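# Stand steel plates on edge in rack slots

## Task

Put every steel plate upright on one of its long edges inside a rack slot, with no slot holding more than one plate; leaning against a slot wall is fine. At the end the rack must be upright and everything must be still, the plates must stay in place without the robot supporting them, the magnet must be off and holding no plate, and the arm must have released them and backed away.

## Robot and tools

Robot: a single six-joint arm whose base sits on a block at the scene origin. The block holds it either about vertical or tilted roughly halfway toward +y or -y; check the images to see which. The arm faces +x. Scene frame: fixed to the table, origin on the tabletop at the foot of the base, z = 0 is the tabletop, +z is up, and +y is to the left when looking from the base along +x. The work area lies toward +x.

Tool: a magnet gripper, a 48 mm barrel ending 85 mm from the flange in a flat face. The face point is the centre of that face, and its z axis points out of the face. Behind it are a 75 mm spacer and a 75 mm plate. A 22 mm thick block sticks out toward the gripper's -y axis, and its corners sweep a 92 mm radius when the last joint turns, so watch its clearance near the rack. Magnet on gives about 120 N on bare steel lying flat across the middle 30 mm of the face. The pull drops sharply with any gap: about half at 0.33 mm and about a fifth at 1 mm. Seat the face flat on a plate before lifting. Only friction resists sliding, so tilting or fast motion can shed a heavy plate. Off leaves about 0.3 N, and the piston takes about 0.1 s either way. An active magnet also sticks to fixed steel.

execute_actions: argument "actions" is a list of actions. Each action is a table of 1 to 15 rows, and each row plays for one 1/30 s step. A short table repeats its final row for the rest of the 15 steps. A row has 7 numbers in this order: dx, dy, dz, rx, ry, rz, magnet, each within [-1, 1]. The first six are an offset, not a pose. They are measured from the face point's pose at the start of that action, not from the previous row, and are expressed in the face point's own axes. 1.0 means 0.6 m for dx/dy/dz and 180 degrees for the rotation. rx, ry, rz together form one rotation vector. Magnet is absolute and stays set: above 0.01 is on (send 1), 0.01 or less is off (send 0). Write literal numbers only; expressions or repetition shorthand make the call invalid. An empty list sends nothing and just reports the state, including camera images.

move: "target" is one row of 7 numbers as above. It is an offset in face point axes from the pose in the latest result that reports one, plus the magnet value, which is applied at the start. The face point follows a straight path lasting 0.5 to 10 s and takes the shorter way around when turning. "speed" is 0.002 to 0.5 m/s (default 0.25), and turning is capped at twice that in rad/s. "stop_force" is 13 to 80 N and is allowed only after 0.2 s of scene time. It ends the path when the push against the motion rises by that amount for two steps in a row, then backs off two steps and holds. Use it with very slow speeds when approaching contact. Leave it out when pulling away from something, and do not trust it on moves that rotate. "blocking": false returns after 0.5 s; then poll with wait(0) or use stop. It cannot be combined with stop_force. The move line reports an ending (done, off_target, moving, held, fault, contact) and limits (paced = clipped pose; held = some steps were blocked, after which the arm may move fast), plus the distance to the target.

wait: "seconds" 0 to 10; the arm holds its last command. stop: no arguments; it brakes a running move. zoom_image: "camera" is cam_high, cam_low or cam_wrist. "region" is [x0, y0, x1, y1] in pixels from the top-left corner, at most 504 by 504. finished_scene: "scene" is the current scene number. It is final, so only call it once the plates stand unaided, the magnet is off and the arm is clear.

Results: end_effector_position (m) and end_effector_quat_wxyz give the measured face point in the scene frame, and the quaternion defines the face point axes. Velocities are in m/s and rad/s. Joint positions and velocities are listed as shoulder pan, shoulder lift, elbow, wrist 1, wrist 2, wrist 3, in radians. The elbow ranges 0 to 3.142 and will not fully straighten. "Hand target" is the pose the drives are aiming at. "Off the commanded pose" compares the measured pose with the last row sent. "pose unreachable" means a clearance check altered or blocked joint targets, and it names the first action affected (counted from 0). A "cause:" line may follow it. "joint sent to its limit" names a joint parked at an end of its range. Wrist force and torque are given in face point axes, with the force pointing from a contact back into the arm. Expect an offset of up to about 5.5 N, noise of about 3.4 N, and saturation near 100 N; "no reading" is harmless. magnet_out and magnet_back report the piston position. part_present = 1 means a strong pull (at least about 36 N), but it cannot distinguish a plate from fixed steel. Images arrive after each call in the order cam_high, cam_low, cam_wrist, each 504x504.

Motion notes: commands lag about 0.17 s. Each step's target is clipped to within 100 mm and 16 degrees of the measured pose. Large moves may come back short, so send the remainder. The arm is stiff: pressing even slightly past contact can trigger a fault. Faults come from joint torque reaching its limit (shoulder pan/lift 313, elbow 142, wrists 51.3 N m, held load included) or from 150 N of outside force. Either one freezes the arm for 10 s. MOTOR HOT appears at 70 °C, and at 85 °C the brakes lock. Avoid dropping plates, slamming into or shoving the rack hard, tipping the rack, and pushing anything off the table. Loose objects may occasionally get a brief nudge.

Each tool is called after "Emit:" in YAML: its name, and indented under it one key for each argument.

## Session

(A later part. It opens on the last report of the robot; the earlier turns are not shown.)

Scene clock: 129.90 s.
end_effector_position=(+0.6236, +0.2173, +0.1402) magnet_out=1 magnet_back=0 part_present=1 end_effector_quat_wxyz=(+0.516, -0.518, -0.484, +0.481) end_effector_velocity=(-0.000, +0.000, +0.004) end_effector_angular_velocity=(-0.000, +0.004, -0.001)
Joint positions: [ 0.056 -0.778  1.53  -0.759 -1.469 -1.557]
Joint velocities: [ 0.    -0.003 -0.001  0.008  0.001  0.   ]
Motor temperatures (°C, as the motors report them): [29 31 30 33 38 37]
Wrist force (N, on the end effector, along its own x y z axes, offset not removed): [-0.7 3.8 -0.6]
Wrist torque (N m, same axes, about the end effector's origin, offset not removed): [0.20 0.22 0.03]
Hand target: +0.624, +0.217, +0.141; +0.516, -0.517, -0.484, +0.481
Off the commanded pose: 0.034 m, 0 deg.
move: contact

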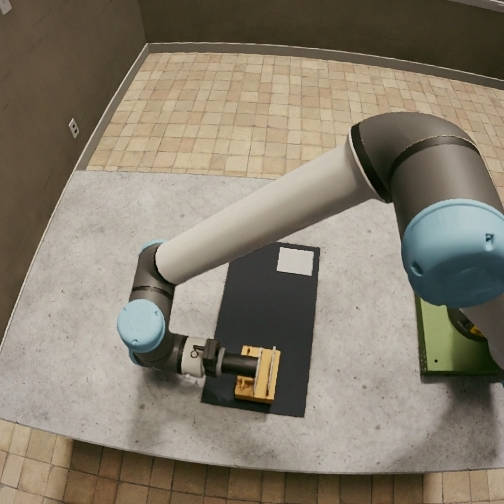

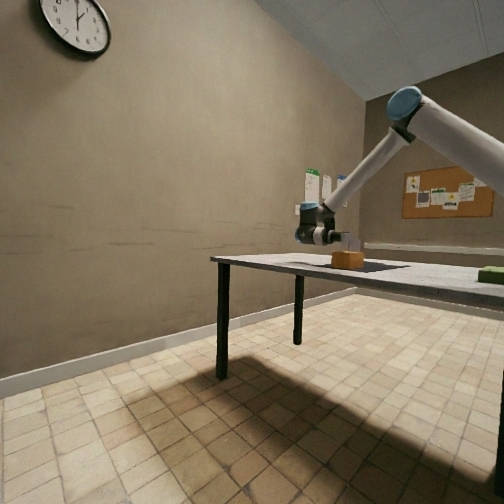

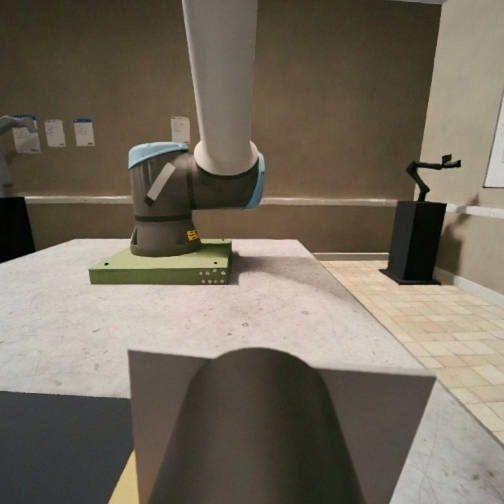

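Too far +y; shift −y 8 mm.

Emit:
execute_actions:
  actions:
    - [[-0.013,-0.003,0,0,0,0,1]]

Emit:
move:
  target: [0,0.06,0,0,0,0,1]
  speed: 0.01
  stop_force: 15

Scene clock: 133.53 s.
end_effector_position=(+0.6230, +0.2097, +0.1419) magnet_out=1 magnet_back=0 part_present=1 end_effector_quat_wxyz=(+0.516, -0.517, -0.484, +0.481) end_effector_velocity=(+0.000, -0.001, +0.000) end_effector_angular_velocity=(-0.000, -0.001, -0.002)
Joint positions: [ 0.048 -0.783  1.536 -0.759 -1.478 -1.558]
Joint velocities: [-0.002 -0.001 -0.    -0.     0.001  0.   ]
Motor temperatures (°C, as the motors report them): [29 31 30 33 38 37]
Wrist force (N, on the end effector, along its own x y z axes, offset not removed): [4.1 2.9 -6.5]
Wrist torque (N m, same axes, about the end effector's origin, offset not removed): [0.27 -0.40 -0.01]
Hand target: +0.623, +0.210, +0.142; +0.516, -0.517, -0.484, +0.481
Off the commanded pose: 0.000 m, 0 deg.

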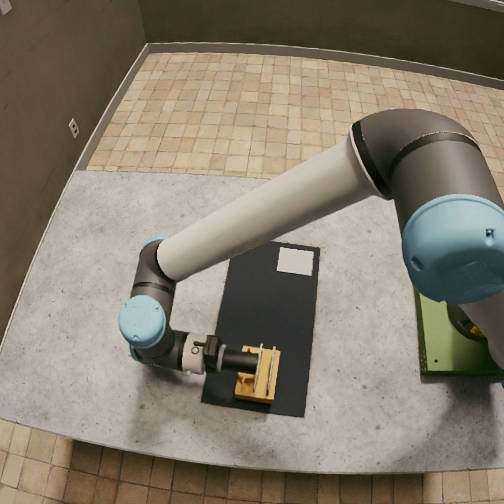

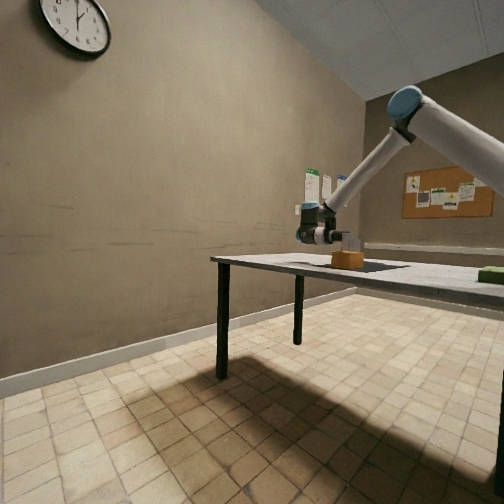

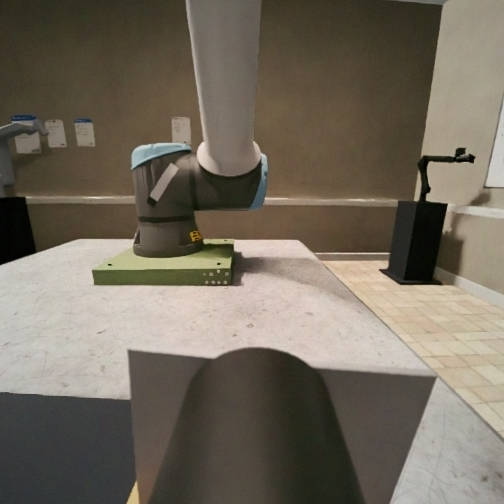

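Scene clock: 136.57 s.
end_effector_position=(+0.6232, +0.2097, +0.1155) magnet_out=1 magnet_back=0 part_present=1 end_effector_quat_wxyz=(+0.516, -0.518, -0.484, +0.481) end_effector_velocity=(-0.000, -0.000, +0.003) end_effector_angular_velocity=(-0.000, +0.003, -0.003)
Joint positions: [ 0.047 -0.753  1.538 -0.791 -1.478 -1.558]
Joint velocities: [-0.001 -0.003 -0.     0.006  0.002 -0.   ]
Motor temperatures (°C, as the motors report them): [29 31 30 33 38 37]
Wrist force (N, on the end effector, along its own x y z axes, offset not removed): [4.0 -1.4 -3.0]
Wrist torque (N m, same axes, about the end effector's origin, offset not removed): [0.15 -0.56 -0.17]
Hand target: +0.623, +0.210, +0.116; +0.516, -0.517, -0.484, +0.481
Off the commanded pose: 0.010 m, 0 deg.
move: contact

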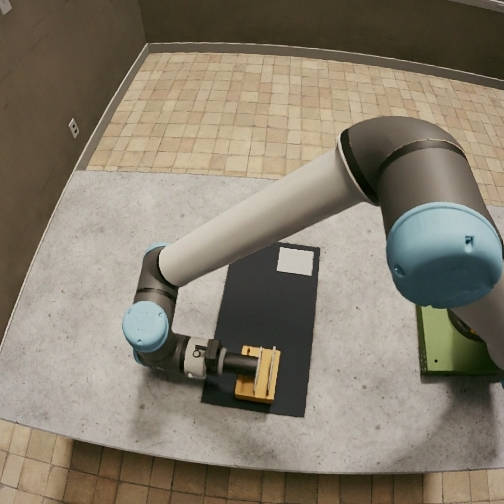

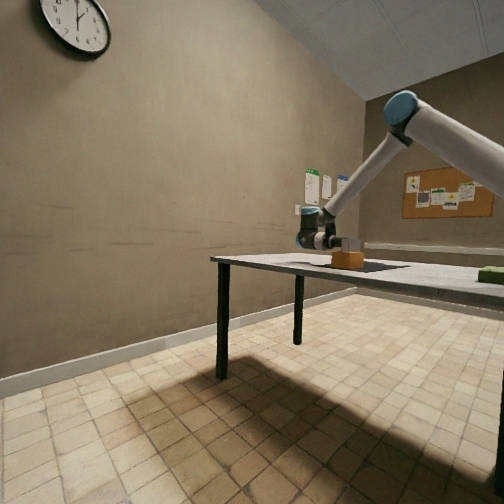

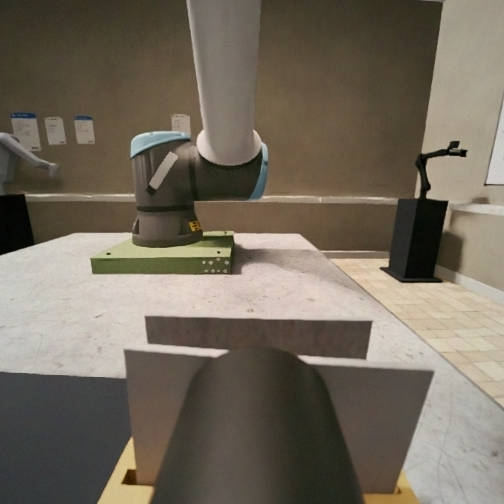

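In. Release, rise.

Emit:
execute_actions:
  actions:
    - [[0,0,0,0,0,0,0]]
    - [[0,0,-0.01,0,0,0,0]]
    - [[0,-0.12,0,0,0,0,0]]
    - [[0,-0.12,0,0,0,0,0]]

Scene clock: 140.03 s.
end_effector_position=(+0.6284, +0.2091, +0.2567) magnet_out=0 magnet_back=1 part_present=0 end_effector_quat_wxyz=(+0.515, -0.518, -0.484, +0.481) end_effector_velocity=(-0.000, -0.001, +0.013) end_effector_angular_velocity=(-0.001, +0.003, -0.000)
Joint positions: [ 0.049 -0.894  1.49  -0.604 -1.477 -1.557]
Joint velocities: [-0.001 -0.011 -0.005  0.02  -0.     0.001]
Motor temperatures (°C, as the motors report them): [29 31 30 33 38 37]
Wrist force (N, on the end effector, along its own x y z axes, offset not removed): [2.6 -0.6 1.0]
Wrist torque (N m, same axes, about the end effector's origin, offset not removed): [-0.02 -0.34 -0.16]
Hand target: +0.628, +0.209, +0.258; +0.515, -0.518, -0.484, +0.481
Off the commanded pose: 0.001 m, 0 deg.

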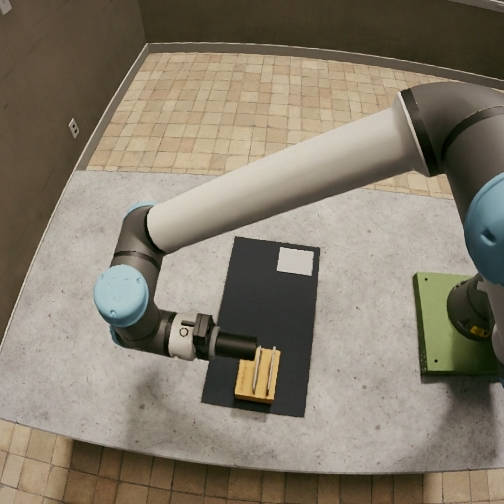

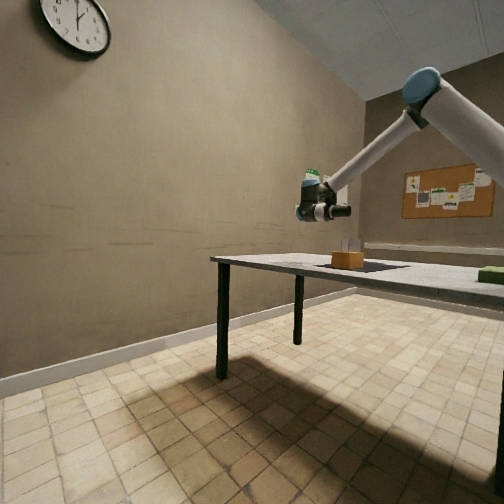

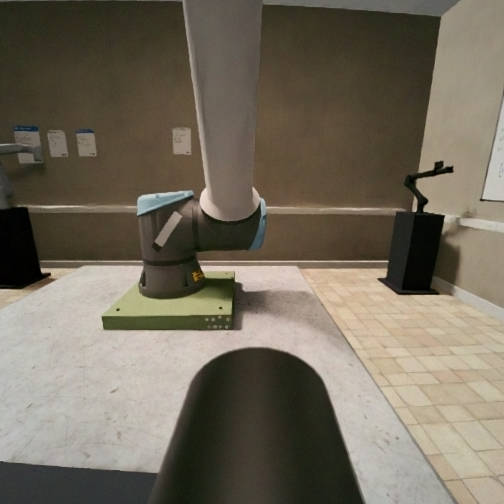

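Emit:
move:
  target: [-0.48,0.328,0.122,-0.385,0.385,0.385,0]
  speed: 0.15

Scene clock: 149.13 s.
end_effector_position=(+0.5368, -0.0723, +0.0592) magnet_out=0 magnet_back=1 part_present=0 end_effector_quat_wxyz=(-0.001, +0.999, -0.034, +0.002) end_effector_velocity=(-0.001, -0.002, -0.001) end_effector_angular_velocity=(-0.009, -0.007, -0.006)
Joint positions: [-0.436 -1.298  2.462 -2.745 -1.578 -0.389]
Joint velocities: [-0.001  0.004  0.005 -0.019 -0.005  0.005]
Motor temperatures (°C, as the motors report them): [29 31 30 33 38 37]
Wrist force (N, on the end effector, along its own x y z axes, offset not removed): [-4.2 -2.3 -0.5]
Wrist torque (N m, same axes, about the end effector's origin, offset not removed): [-0.54 0.75 -0.28]
Hand target: +0.537, -0.072, +0.059; -0.001, +0.999, -0.034, +0.003
Off the commanded pose: 0.001 m, 0 deg.
move: done

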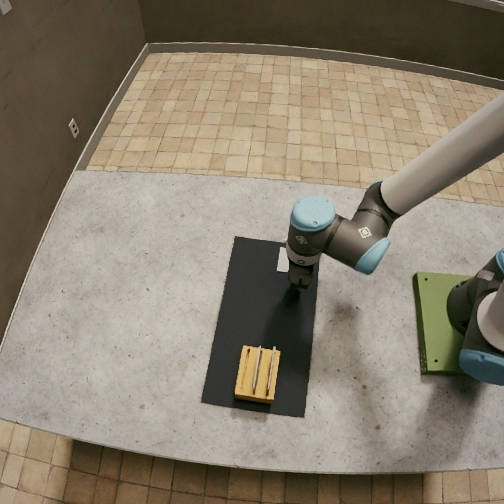

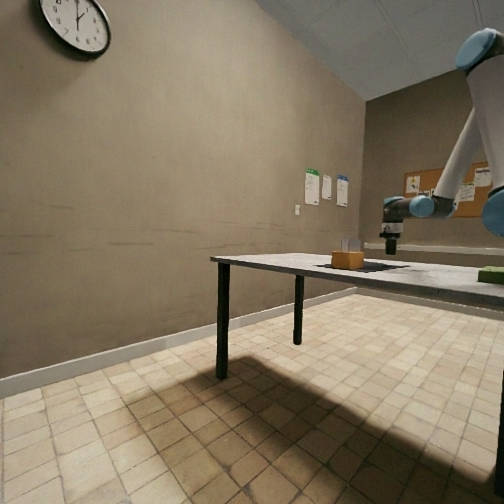

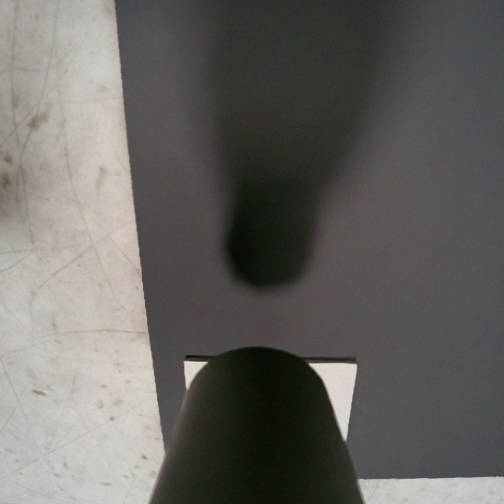

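Emit:
move:
  target: [0.012,0.055,0.086,0,0,0,1]
  speed: 0.03

Scene clock: 152.80 s.
end_effector_position=(+0.5421, -0.1054, +0.0078) magnet_out=1 magnet_back=0 part_present=1 end_effector_quat_wxyz=(-0.002, +0.999, -0.034, +0.002) end_effector_velocity=(+0.000, -0.001, -0.002) end_effector_angular_velocity=(-0.001, +0.001, +0.000)
Joint positions: [-0.489 -1.165  2.451 -2.868 -1.577 -0.443]
Joint velocities: [-0.001  0.004 -0.001 -0.004 -0.002 -0.001]
Motor temperatures (°C, as the motors report them): [29 31 30 33 38 37]
Wrist force (N, on the end effector, along its own x y z axes, offset not removed): [1.0 3.1 -2.7]
Wrist torque (N m, same axes, about the end effector's origin, offset not removed): [0.44 -0.22 -0.21]
Hand target: +0.542, -0.105, +0.008; -0.002, +0.999, -0.034, +0.002
Off the commanded pose: 0.000 m, 0 deg.
move: done

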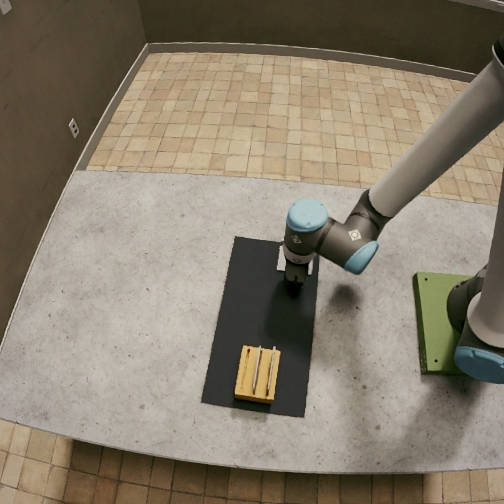

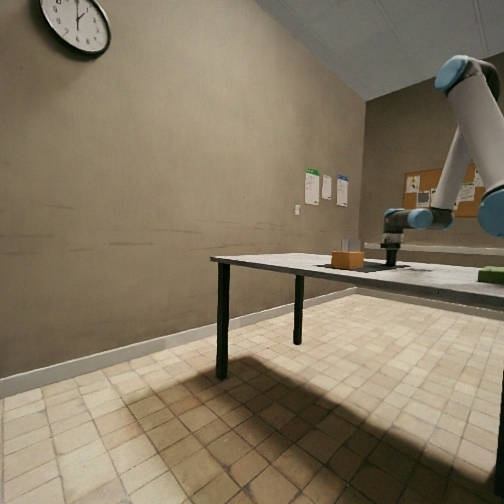

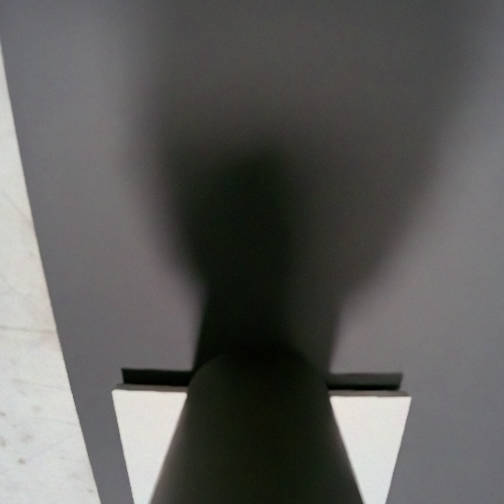

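Target slot 1: (0.652,0.21,0.25) (minus 0.014 bias).

Emit:
move:
  target: [0.16,-0.522,-0.403,0.385,-0.385,-0.385,1]
  speed: 0.15

Emit:
move:
  target: [0,0.15,0,0,0,0,1]
  speed: 0.05

Emit:
zoom_image:
  camera: "cam_high"
  region: [225,335,295,405]

Scene clock: 162.17 s.
end_effector_position=(+0.6578, +0.1994, +0.2504) magnet_out=1 magnet_back=0 part_present=1 end_effector_quat_wxyz=(+0.516, -0.518, -0.484, +0.481) end_effector_velocity=(+0.000, +0.002, +0.001) end_effector_angular_velocity=(+0.007, +0.007, +0.005)
Joint positions: [ 0.037 -0.851  1.425 -0.581 -1.489 -1.558]
Joint velocities: [ 0.003  0.004 -0.005  0.009 -0.002 -0.007]
Motor temperatures (°C, as the motors report them): [29 31 30 33 38 37]
Wrist force (N, on the end effector, along its own x y z axes, offset not removed): [-1.1 10.8 -3.0]
Wrist torque (N m, same axes, about the end effector's origin, offset not removed): [0.92 0.14 -0.18]
Hand target: +0.658, +0.200, +0.251; +0.516, -0.517, -0.485, +0.482
Off the commanded pose: 0.001 m, 0 deg.
move: done

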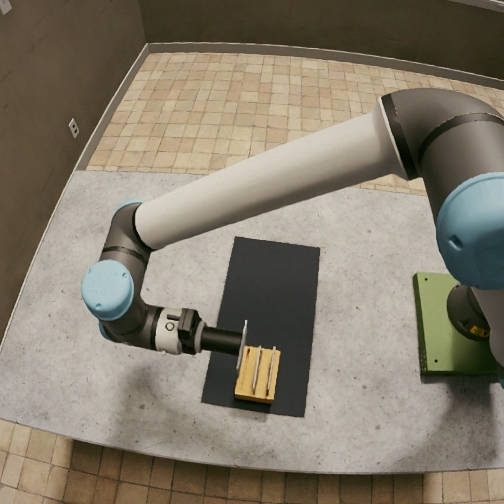

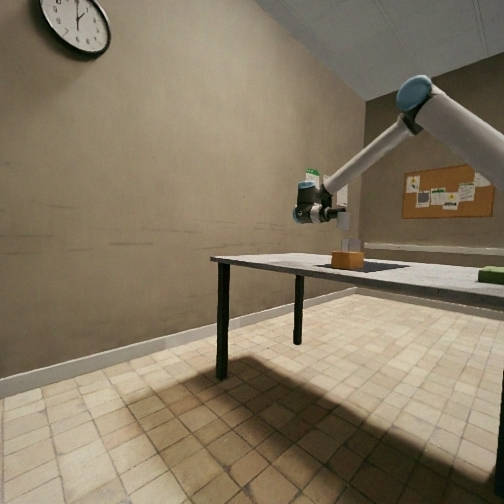

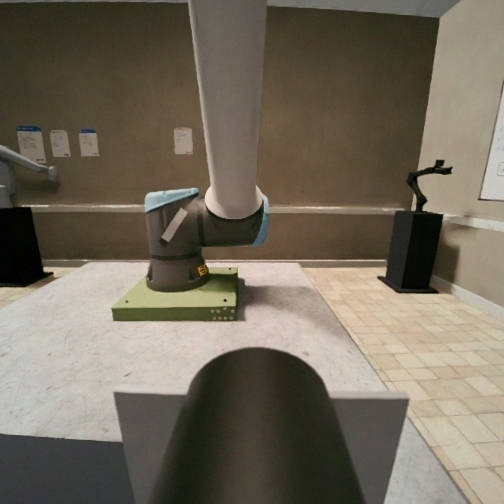

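Scene clock: 164.37 s.
end_effector_position=(+0.6582, +0.1995, +0.1607) magnet_out=1 magnet_back=0 part_present=1 end_effector_quat_wxyz=(+0.516, -0.518, -0.484, +0.481) end_effector_velocity=(+0.000, +0.000, -0.002) end_effector_angular_velocity=(+0.000, -0.000, -0.002)
Joint positions: [ 0.035 -0.764  1.451 -0.695 -1.49  -1.558]
Joint velocities: [-0.     0.002 -0.    -0.002  0.002 -0.   ]
Motor temperatures (°C, as the motors report them): [29 31 30 33 38 37]
Wrist force (N, on the end effector, along its own x y z axes, offset not removed): [0.4 1.9 -6.6]
Wrist torque (N m, same axes, about the end effector's origin, offset not removed): [-0.09 -0.01 -0.08]
Hand target: +0.658, +0.200, +0.161; +0.516, -0.518, -0.484, +0.481
Off the commanded pose: 0.000 m, 0 deg.
move: done

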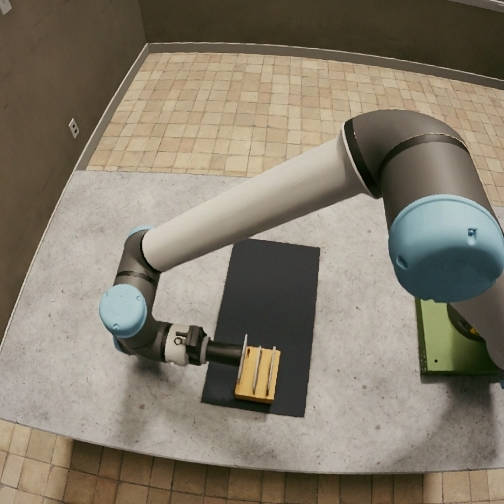

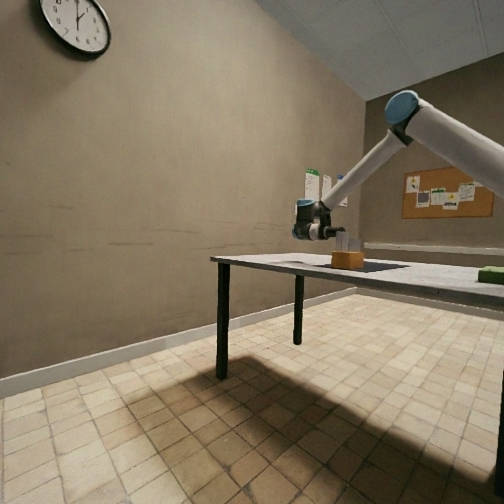

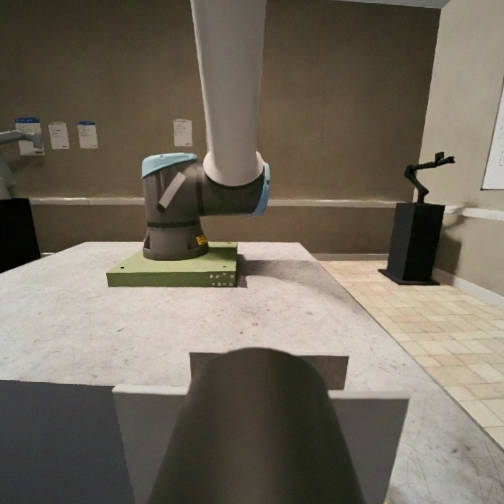

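Region (225, 335, 295, 405) of cam_high's 504x504 image, scaled by 7.200, with more detail than that image has.

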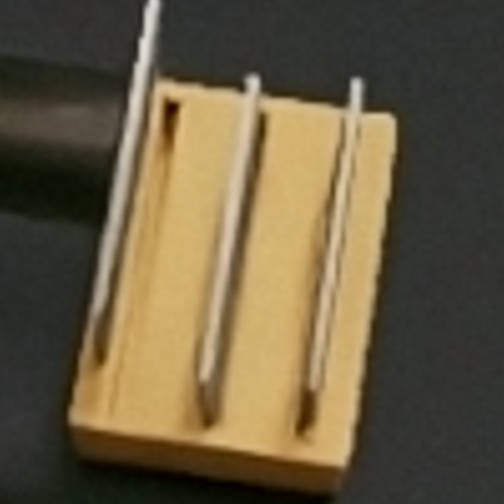

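Need −x ~7 mm, +y ~10 mm.

Emit:
execute_actions:
  actions:
    - [[0.017,0,0.01,0,0,0,1]]

Emit:
move:
  target: [0,0.09,0,0,0,0,1]
  speed: 0.01
  stop_force: 15

Scene clock: 166.43 s.
end_effector_position=(+0.6530, +0.2099, +0.1606) magnet_out=1 magnet_back=0 part_present=1 end_effector_quat_wxyz=(+0.516, -0.518, -0.484, +0.481) end_effector_velocity=(-0.001, +0.001, +0.001) end_effector_angular_velocity=(+0.001, -0.001, +0.001)
Joint positions: [ 0.047 -0.767  1.459 -0.699 -1.478 -1.558]
Joint velocities: [ 0.001 -0.001  0.001 -0.001  0.001 -0.   ]
Motor temperatures (°C, as the motors report them): [29 31 30 33 38 37]
Wrist force (N, on the end effector, along its own x y z axes, offset not removed): [7.6 2.4 5.1]
Wrist torque (N m, same axes, about the end effector's origin, offset not removed): [-0.03 -0.72 -0.04]
Hand target: +0.653, +0.210, +0.161; +0.516, -0.518, -0.484, +0.481
Off the commanded pose: 0.000 m, 0 deg.

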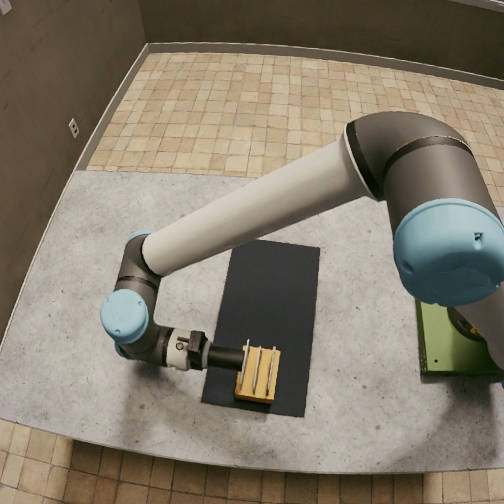

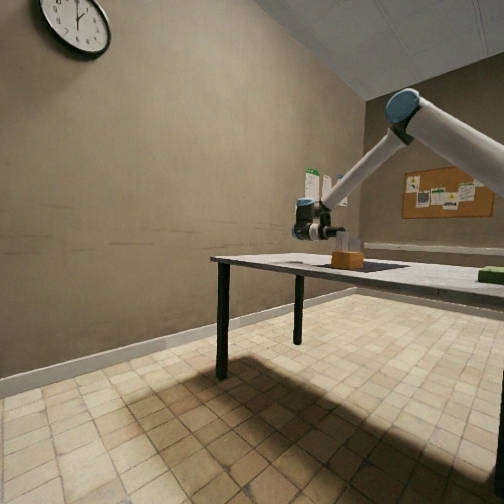

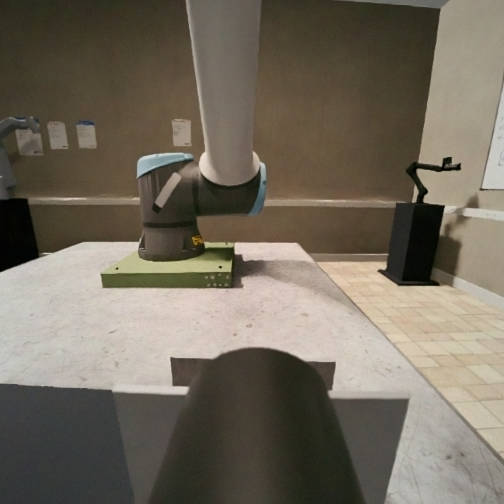

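Scene clock: 170.27 s.
end_effector_position=(+0.6532, +0.2100, +0.1261) magnet_out=1 magnet_back=0 part_present=1 end_effector_quat_wxyz=(+0.516, -0.518, -0.484, +0.481) end_effector_velocity=(-0.001, -0.000, +0.003) end_effector_angular_velocity=(-0.000, +0.006, -0.003)
Joint positions: [ 0.047 -0.73   1.463 -0.74  -1.479 -1.558]
Joint velocities: [-0.001 -0.002  0.001  0.008  0.002 -0.   ]
Motor temperatures (°C, as the motors report them): [29 31 30 33 38 37]
Wrist force (N, on the end effector, along its own x y z axes, offset not removed): [-5.8 2.0 1.2]
Wrist torque (N m, same axes, about the end effector's origin, offset not removed): [0.17 0.84 -0.22]
Hand target: +0.653, +0.210, +0.127; +0.516, -0.518, -0.484, +0.481
Off the commanded pose: 0.019 m, 0 deg.
move: contact

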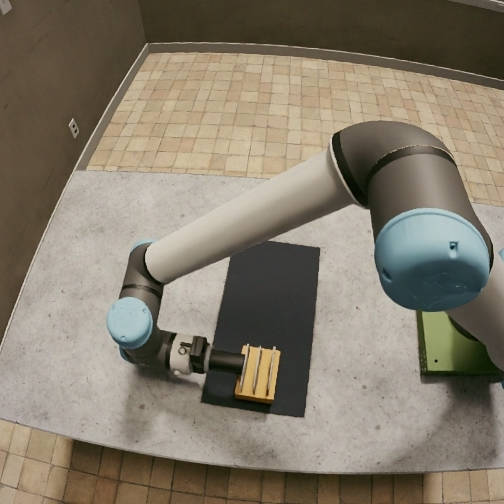

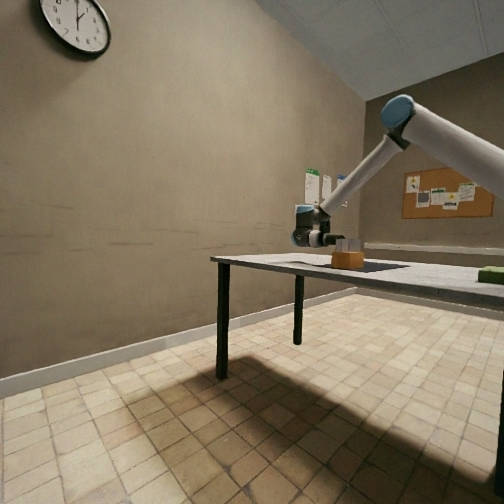

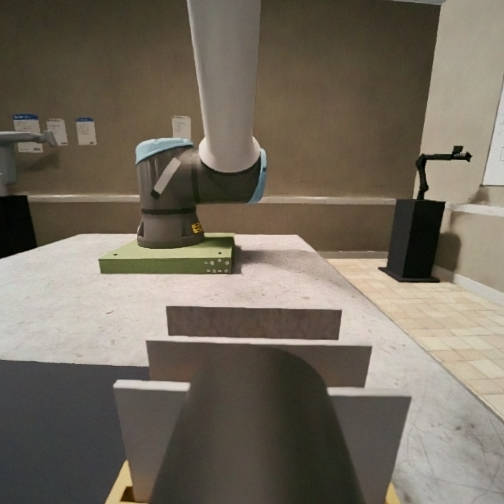

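In. Release and clear.

Emit:
execute_actions:
  actions:
    - [[0,0,0,0,0,0,0]]
    - [[0,0,-0.05,0,0,0,0]]
    - [[0,-0.12,0,0,0,0,0]]
    - [[0,-0.12,0,0,0,0,0]]

Emit:
finished_scene:
  scene: 2

Scene clock: 173.50 s.
end_effector_position=(+0.6819, +0.2078, +0.2675) magnet_out=0 magnet_back=1 part_present=0 end_effector_quat_wxyz=(+0.515, -0.518, -0.484, +0.481) end_effector_velocity=(+0.000, +0.001, +0.013) end_effector_angular_velocity=(-0.000, +0.002, +0.002)
Joint positions: [ 0.046 -0.829  1.35  -0.528 -1.48  -1.557]
Joint velocities: [ 0.001 -0.009 -0.008  0.019 -0.001  0.   ]
Motor temperatures (°C, as the motors report them): [29 31 30 33 38 37]
Wrist force (N, on the end effector, along its own x y z axes, offset not removed): [-3.9 5.1 1.1]
Wrist torque (N m, same axes, about the end effector's origin, offset not removed): [0.43 0.60 -0.12]
Hand target: +0.682, +0.208, +0.269; +0.515, -0.518, -0.484, +0.481
Off the commanded pose: 0.001 m, 0 deg.

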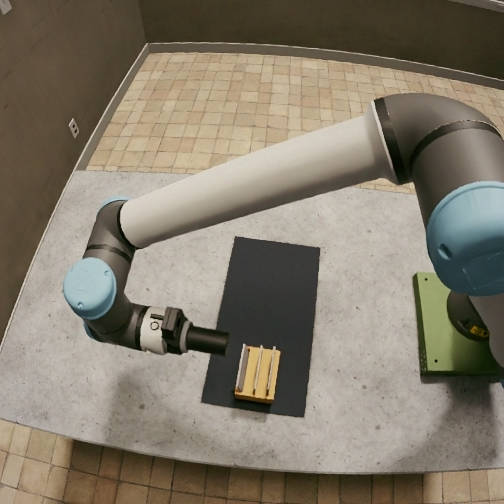

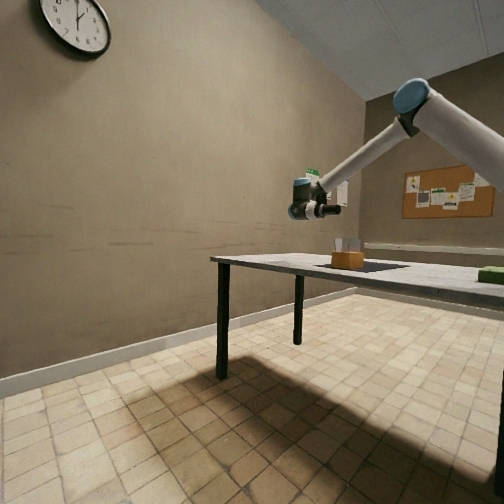

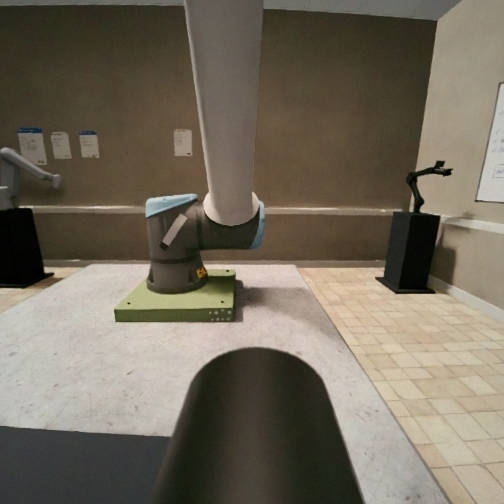

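The scene is finished: the task was done.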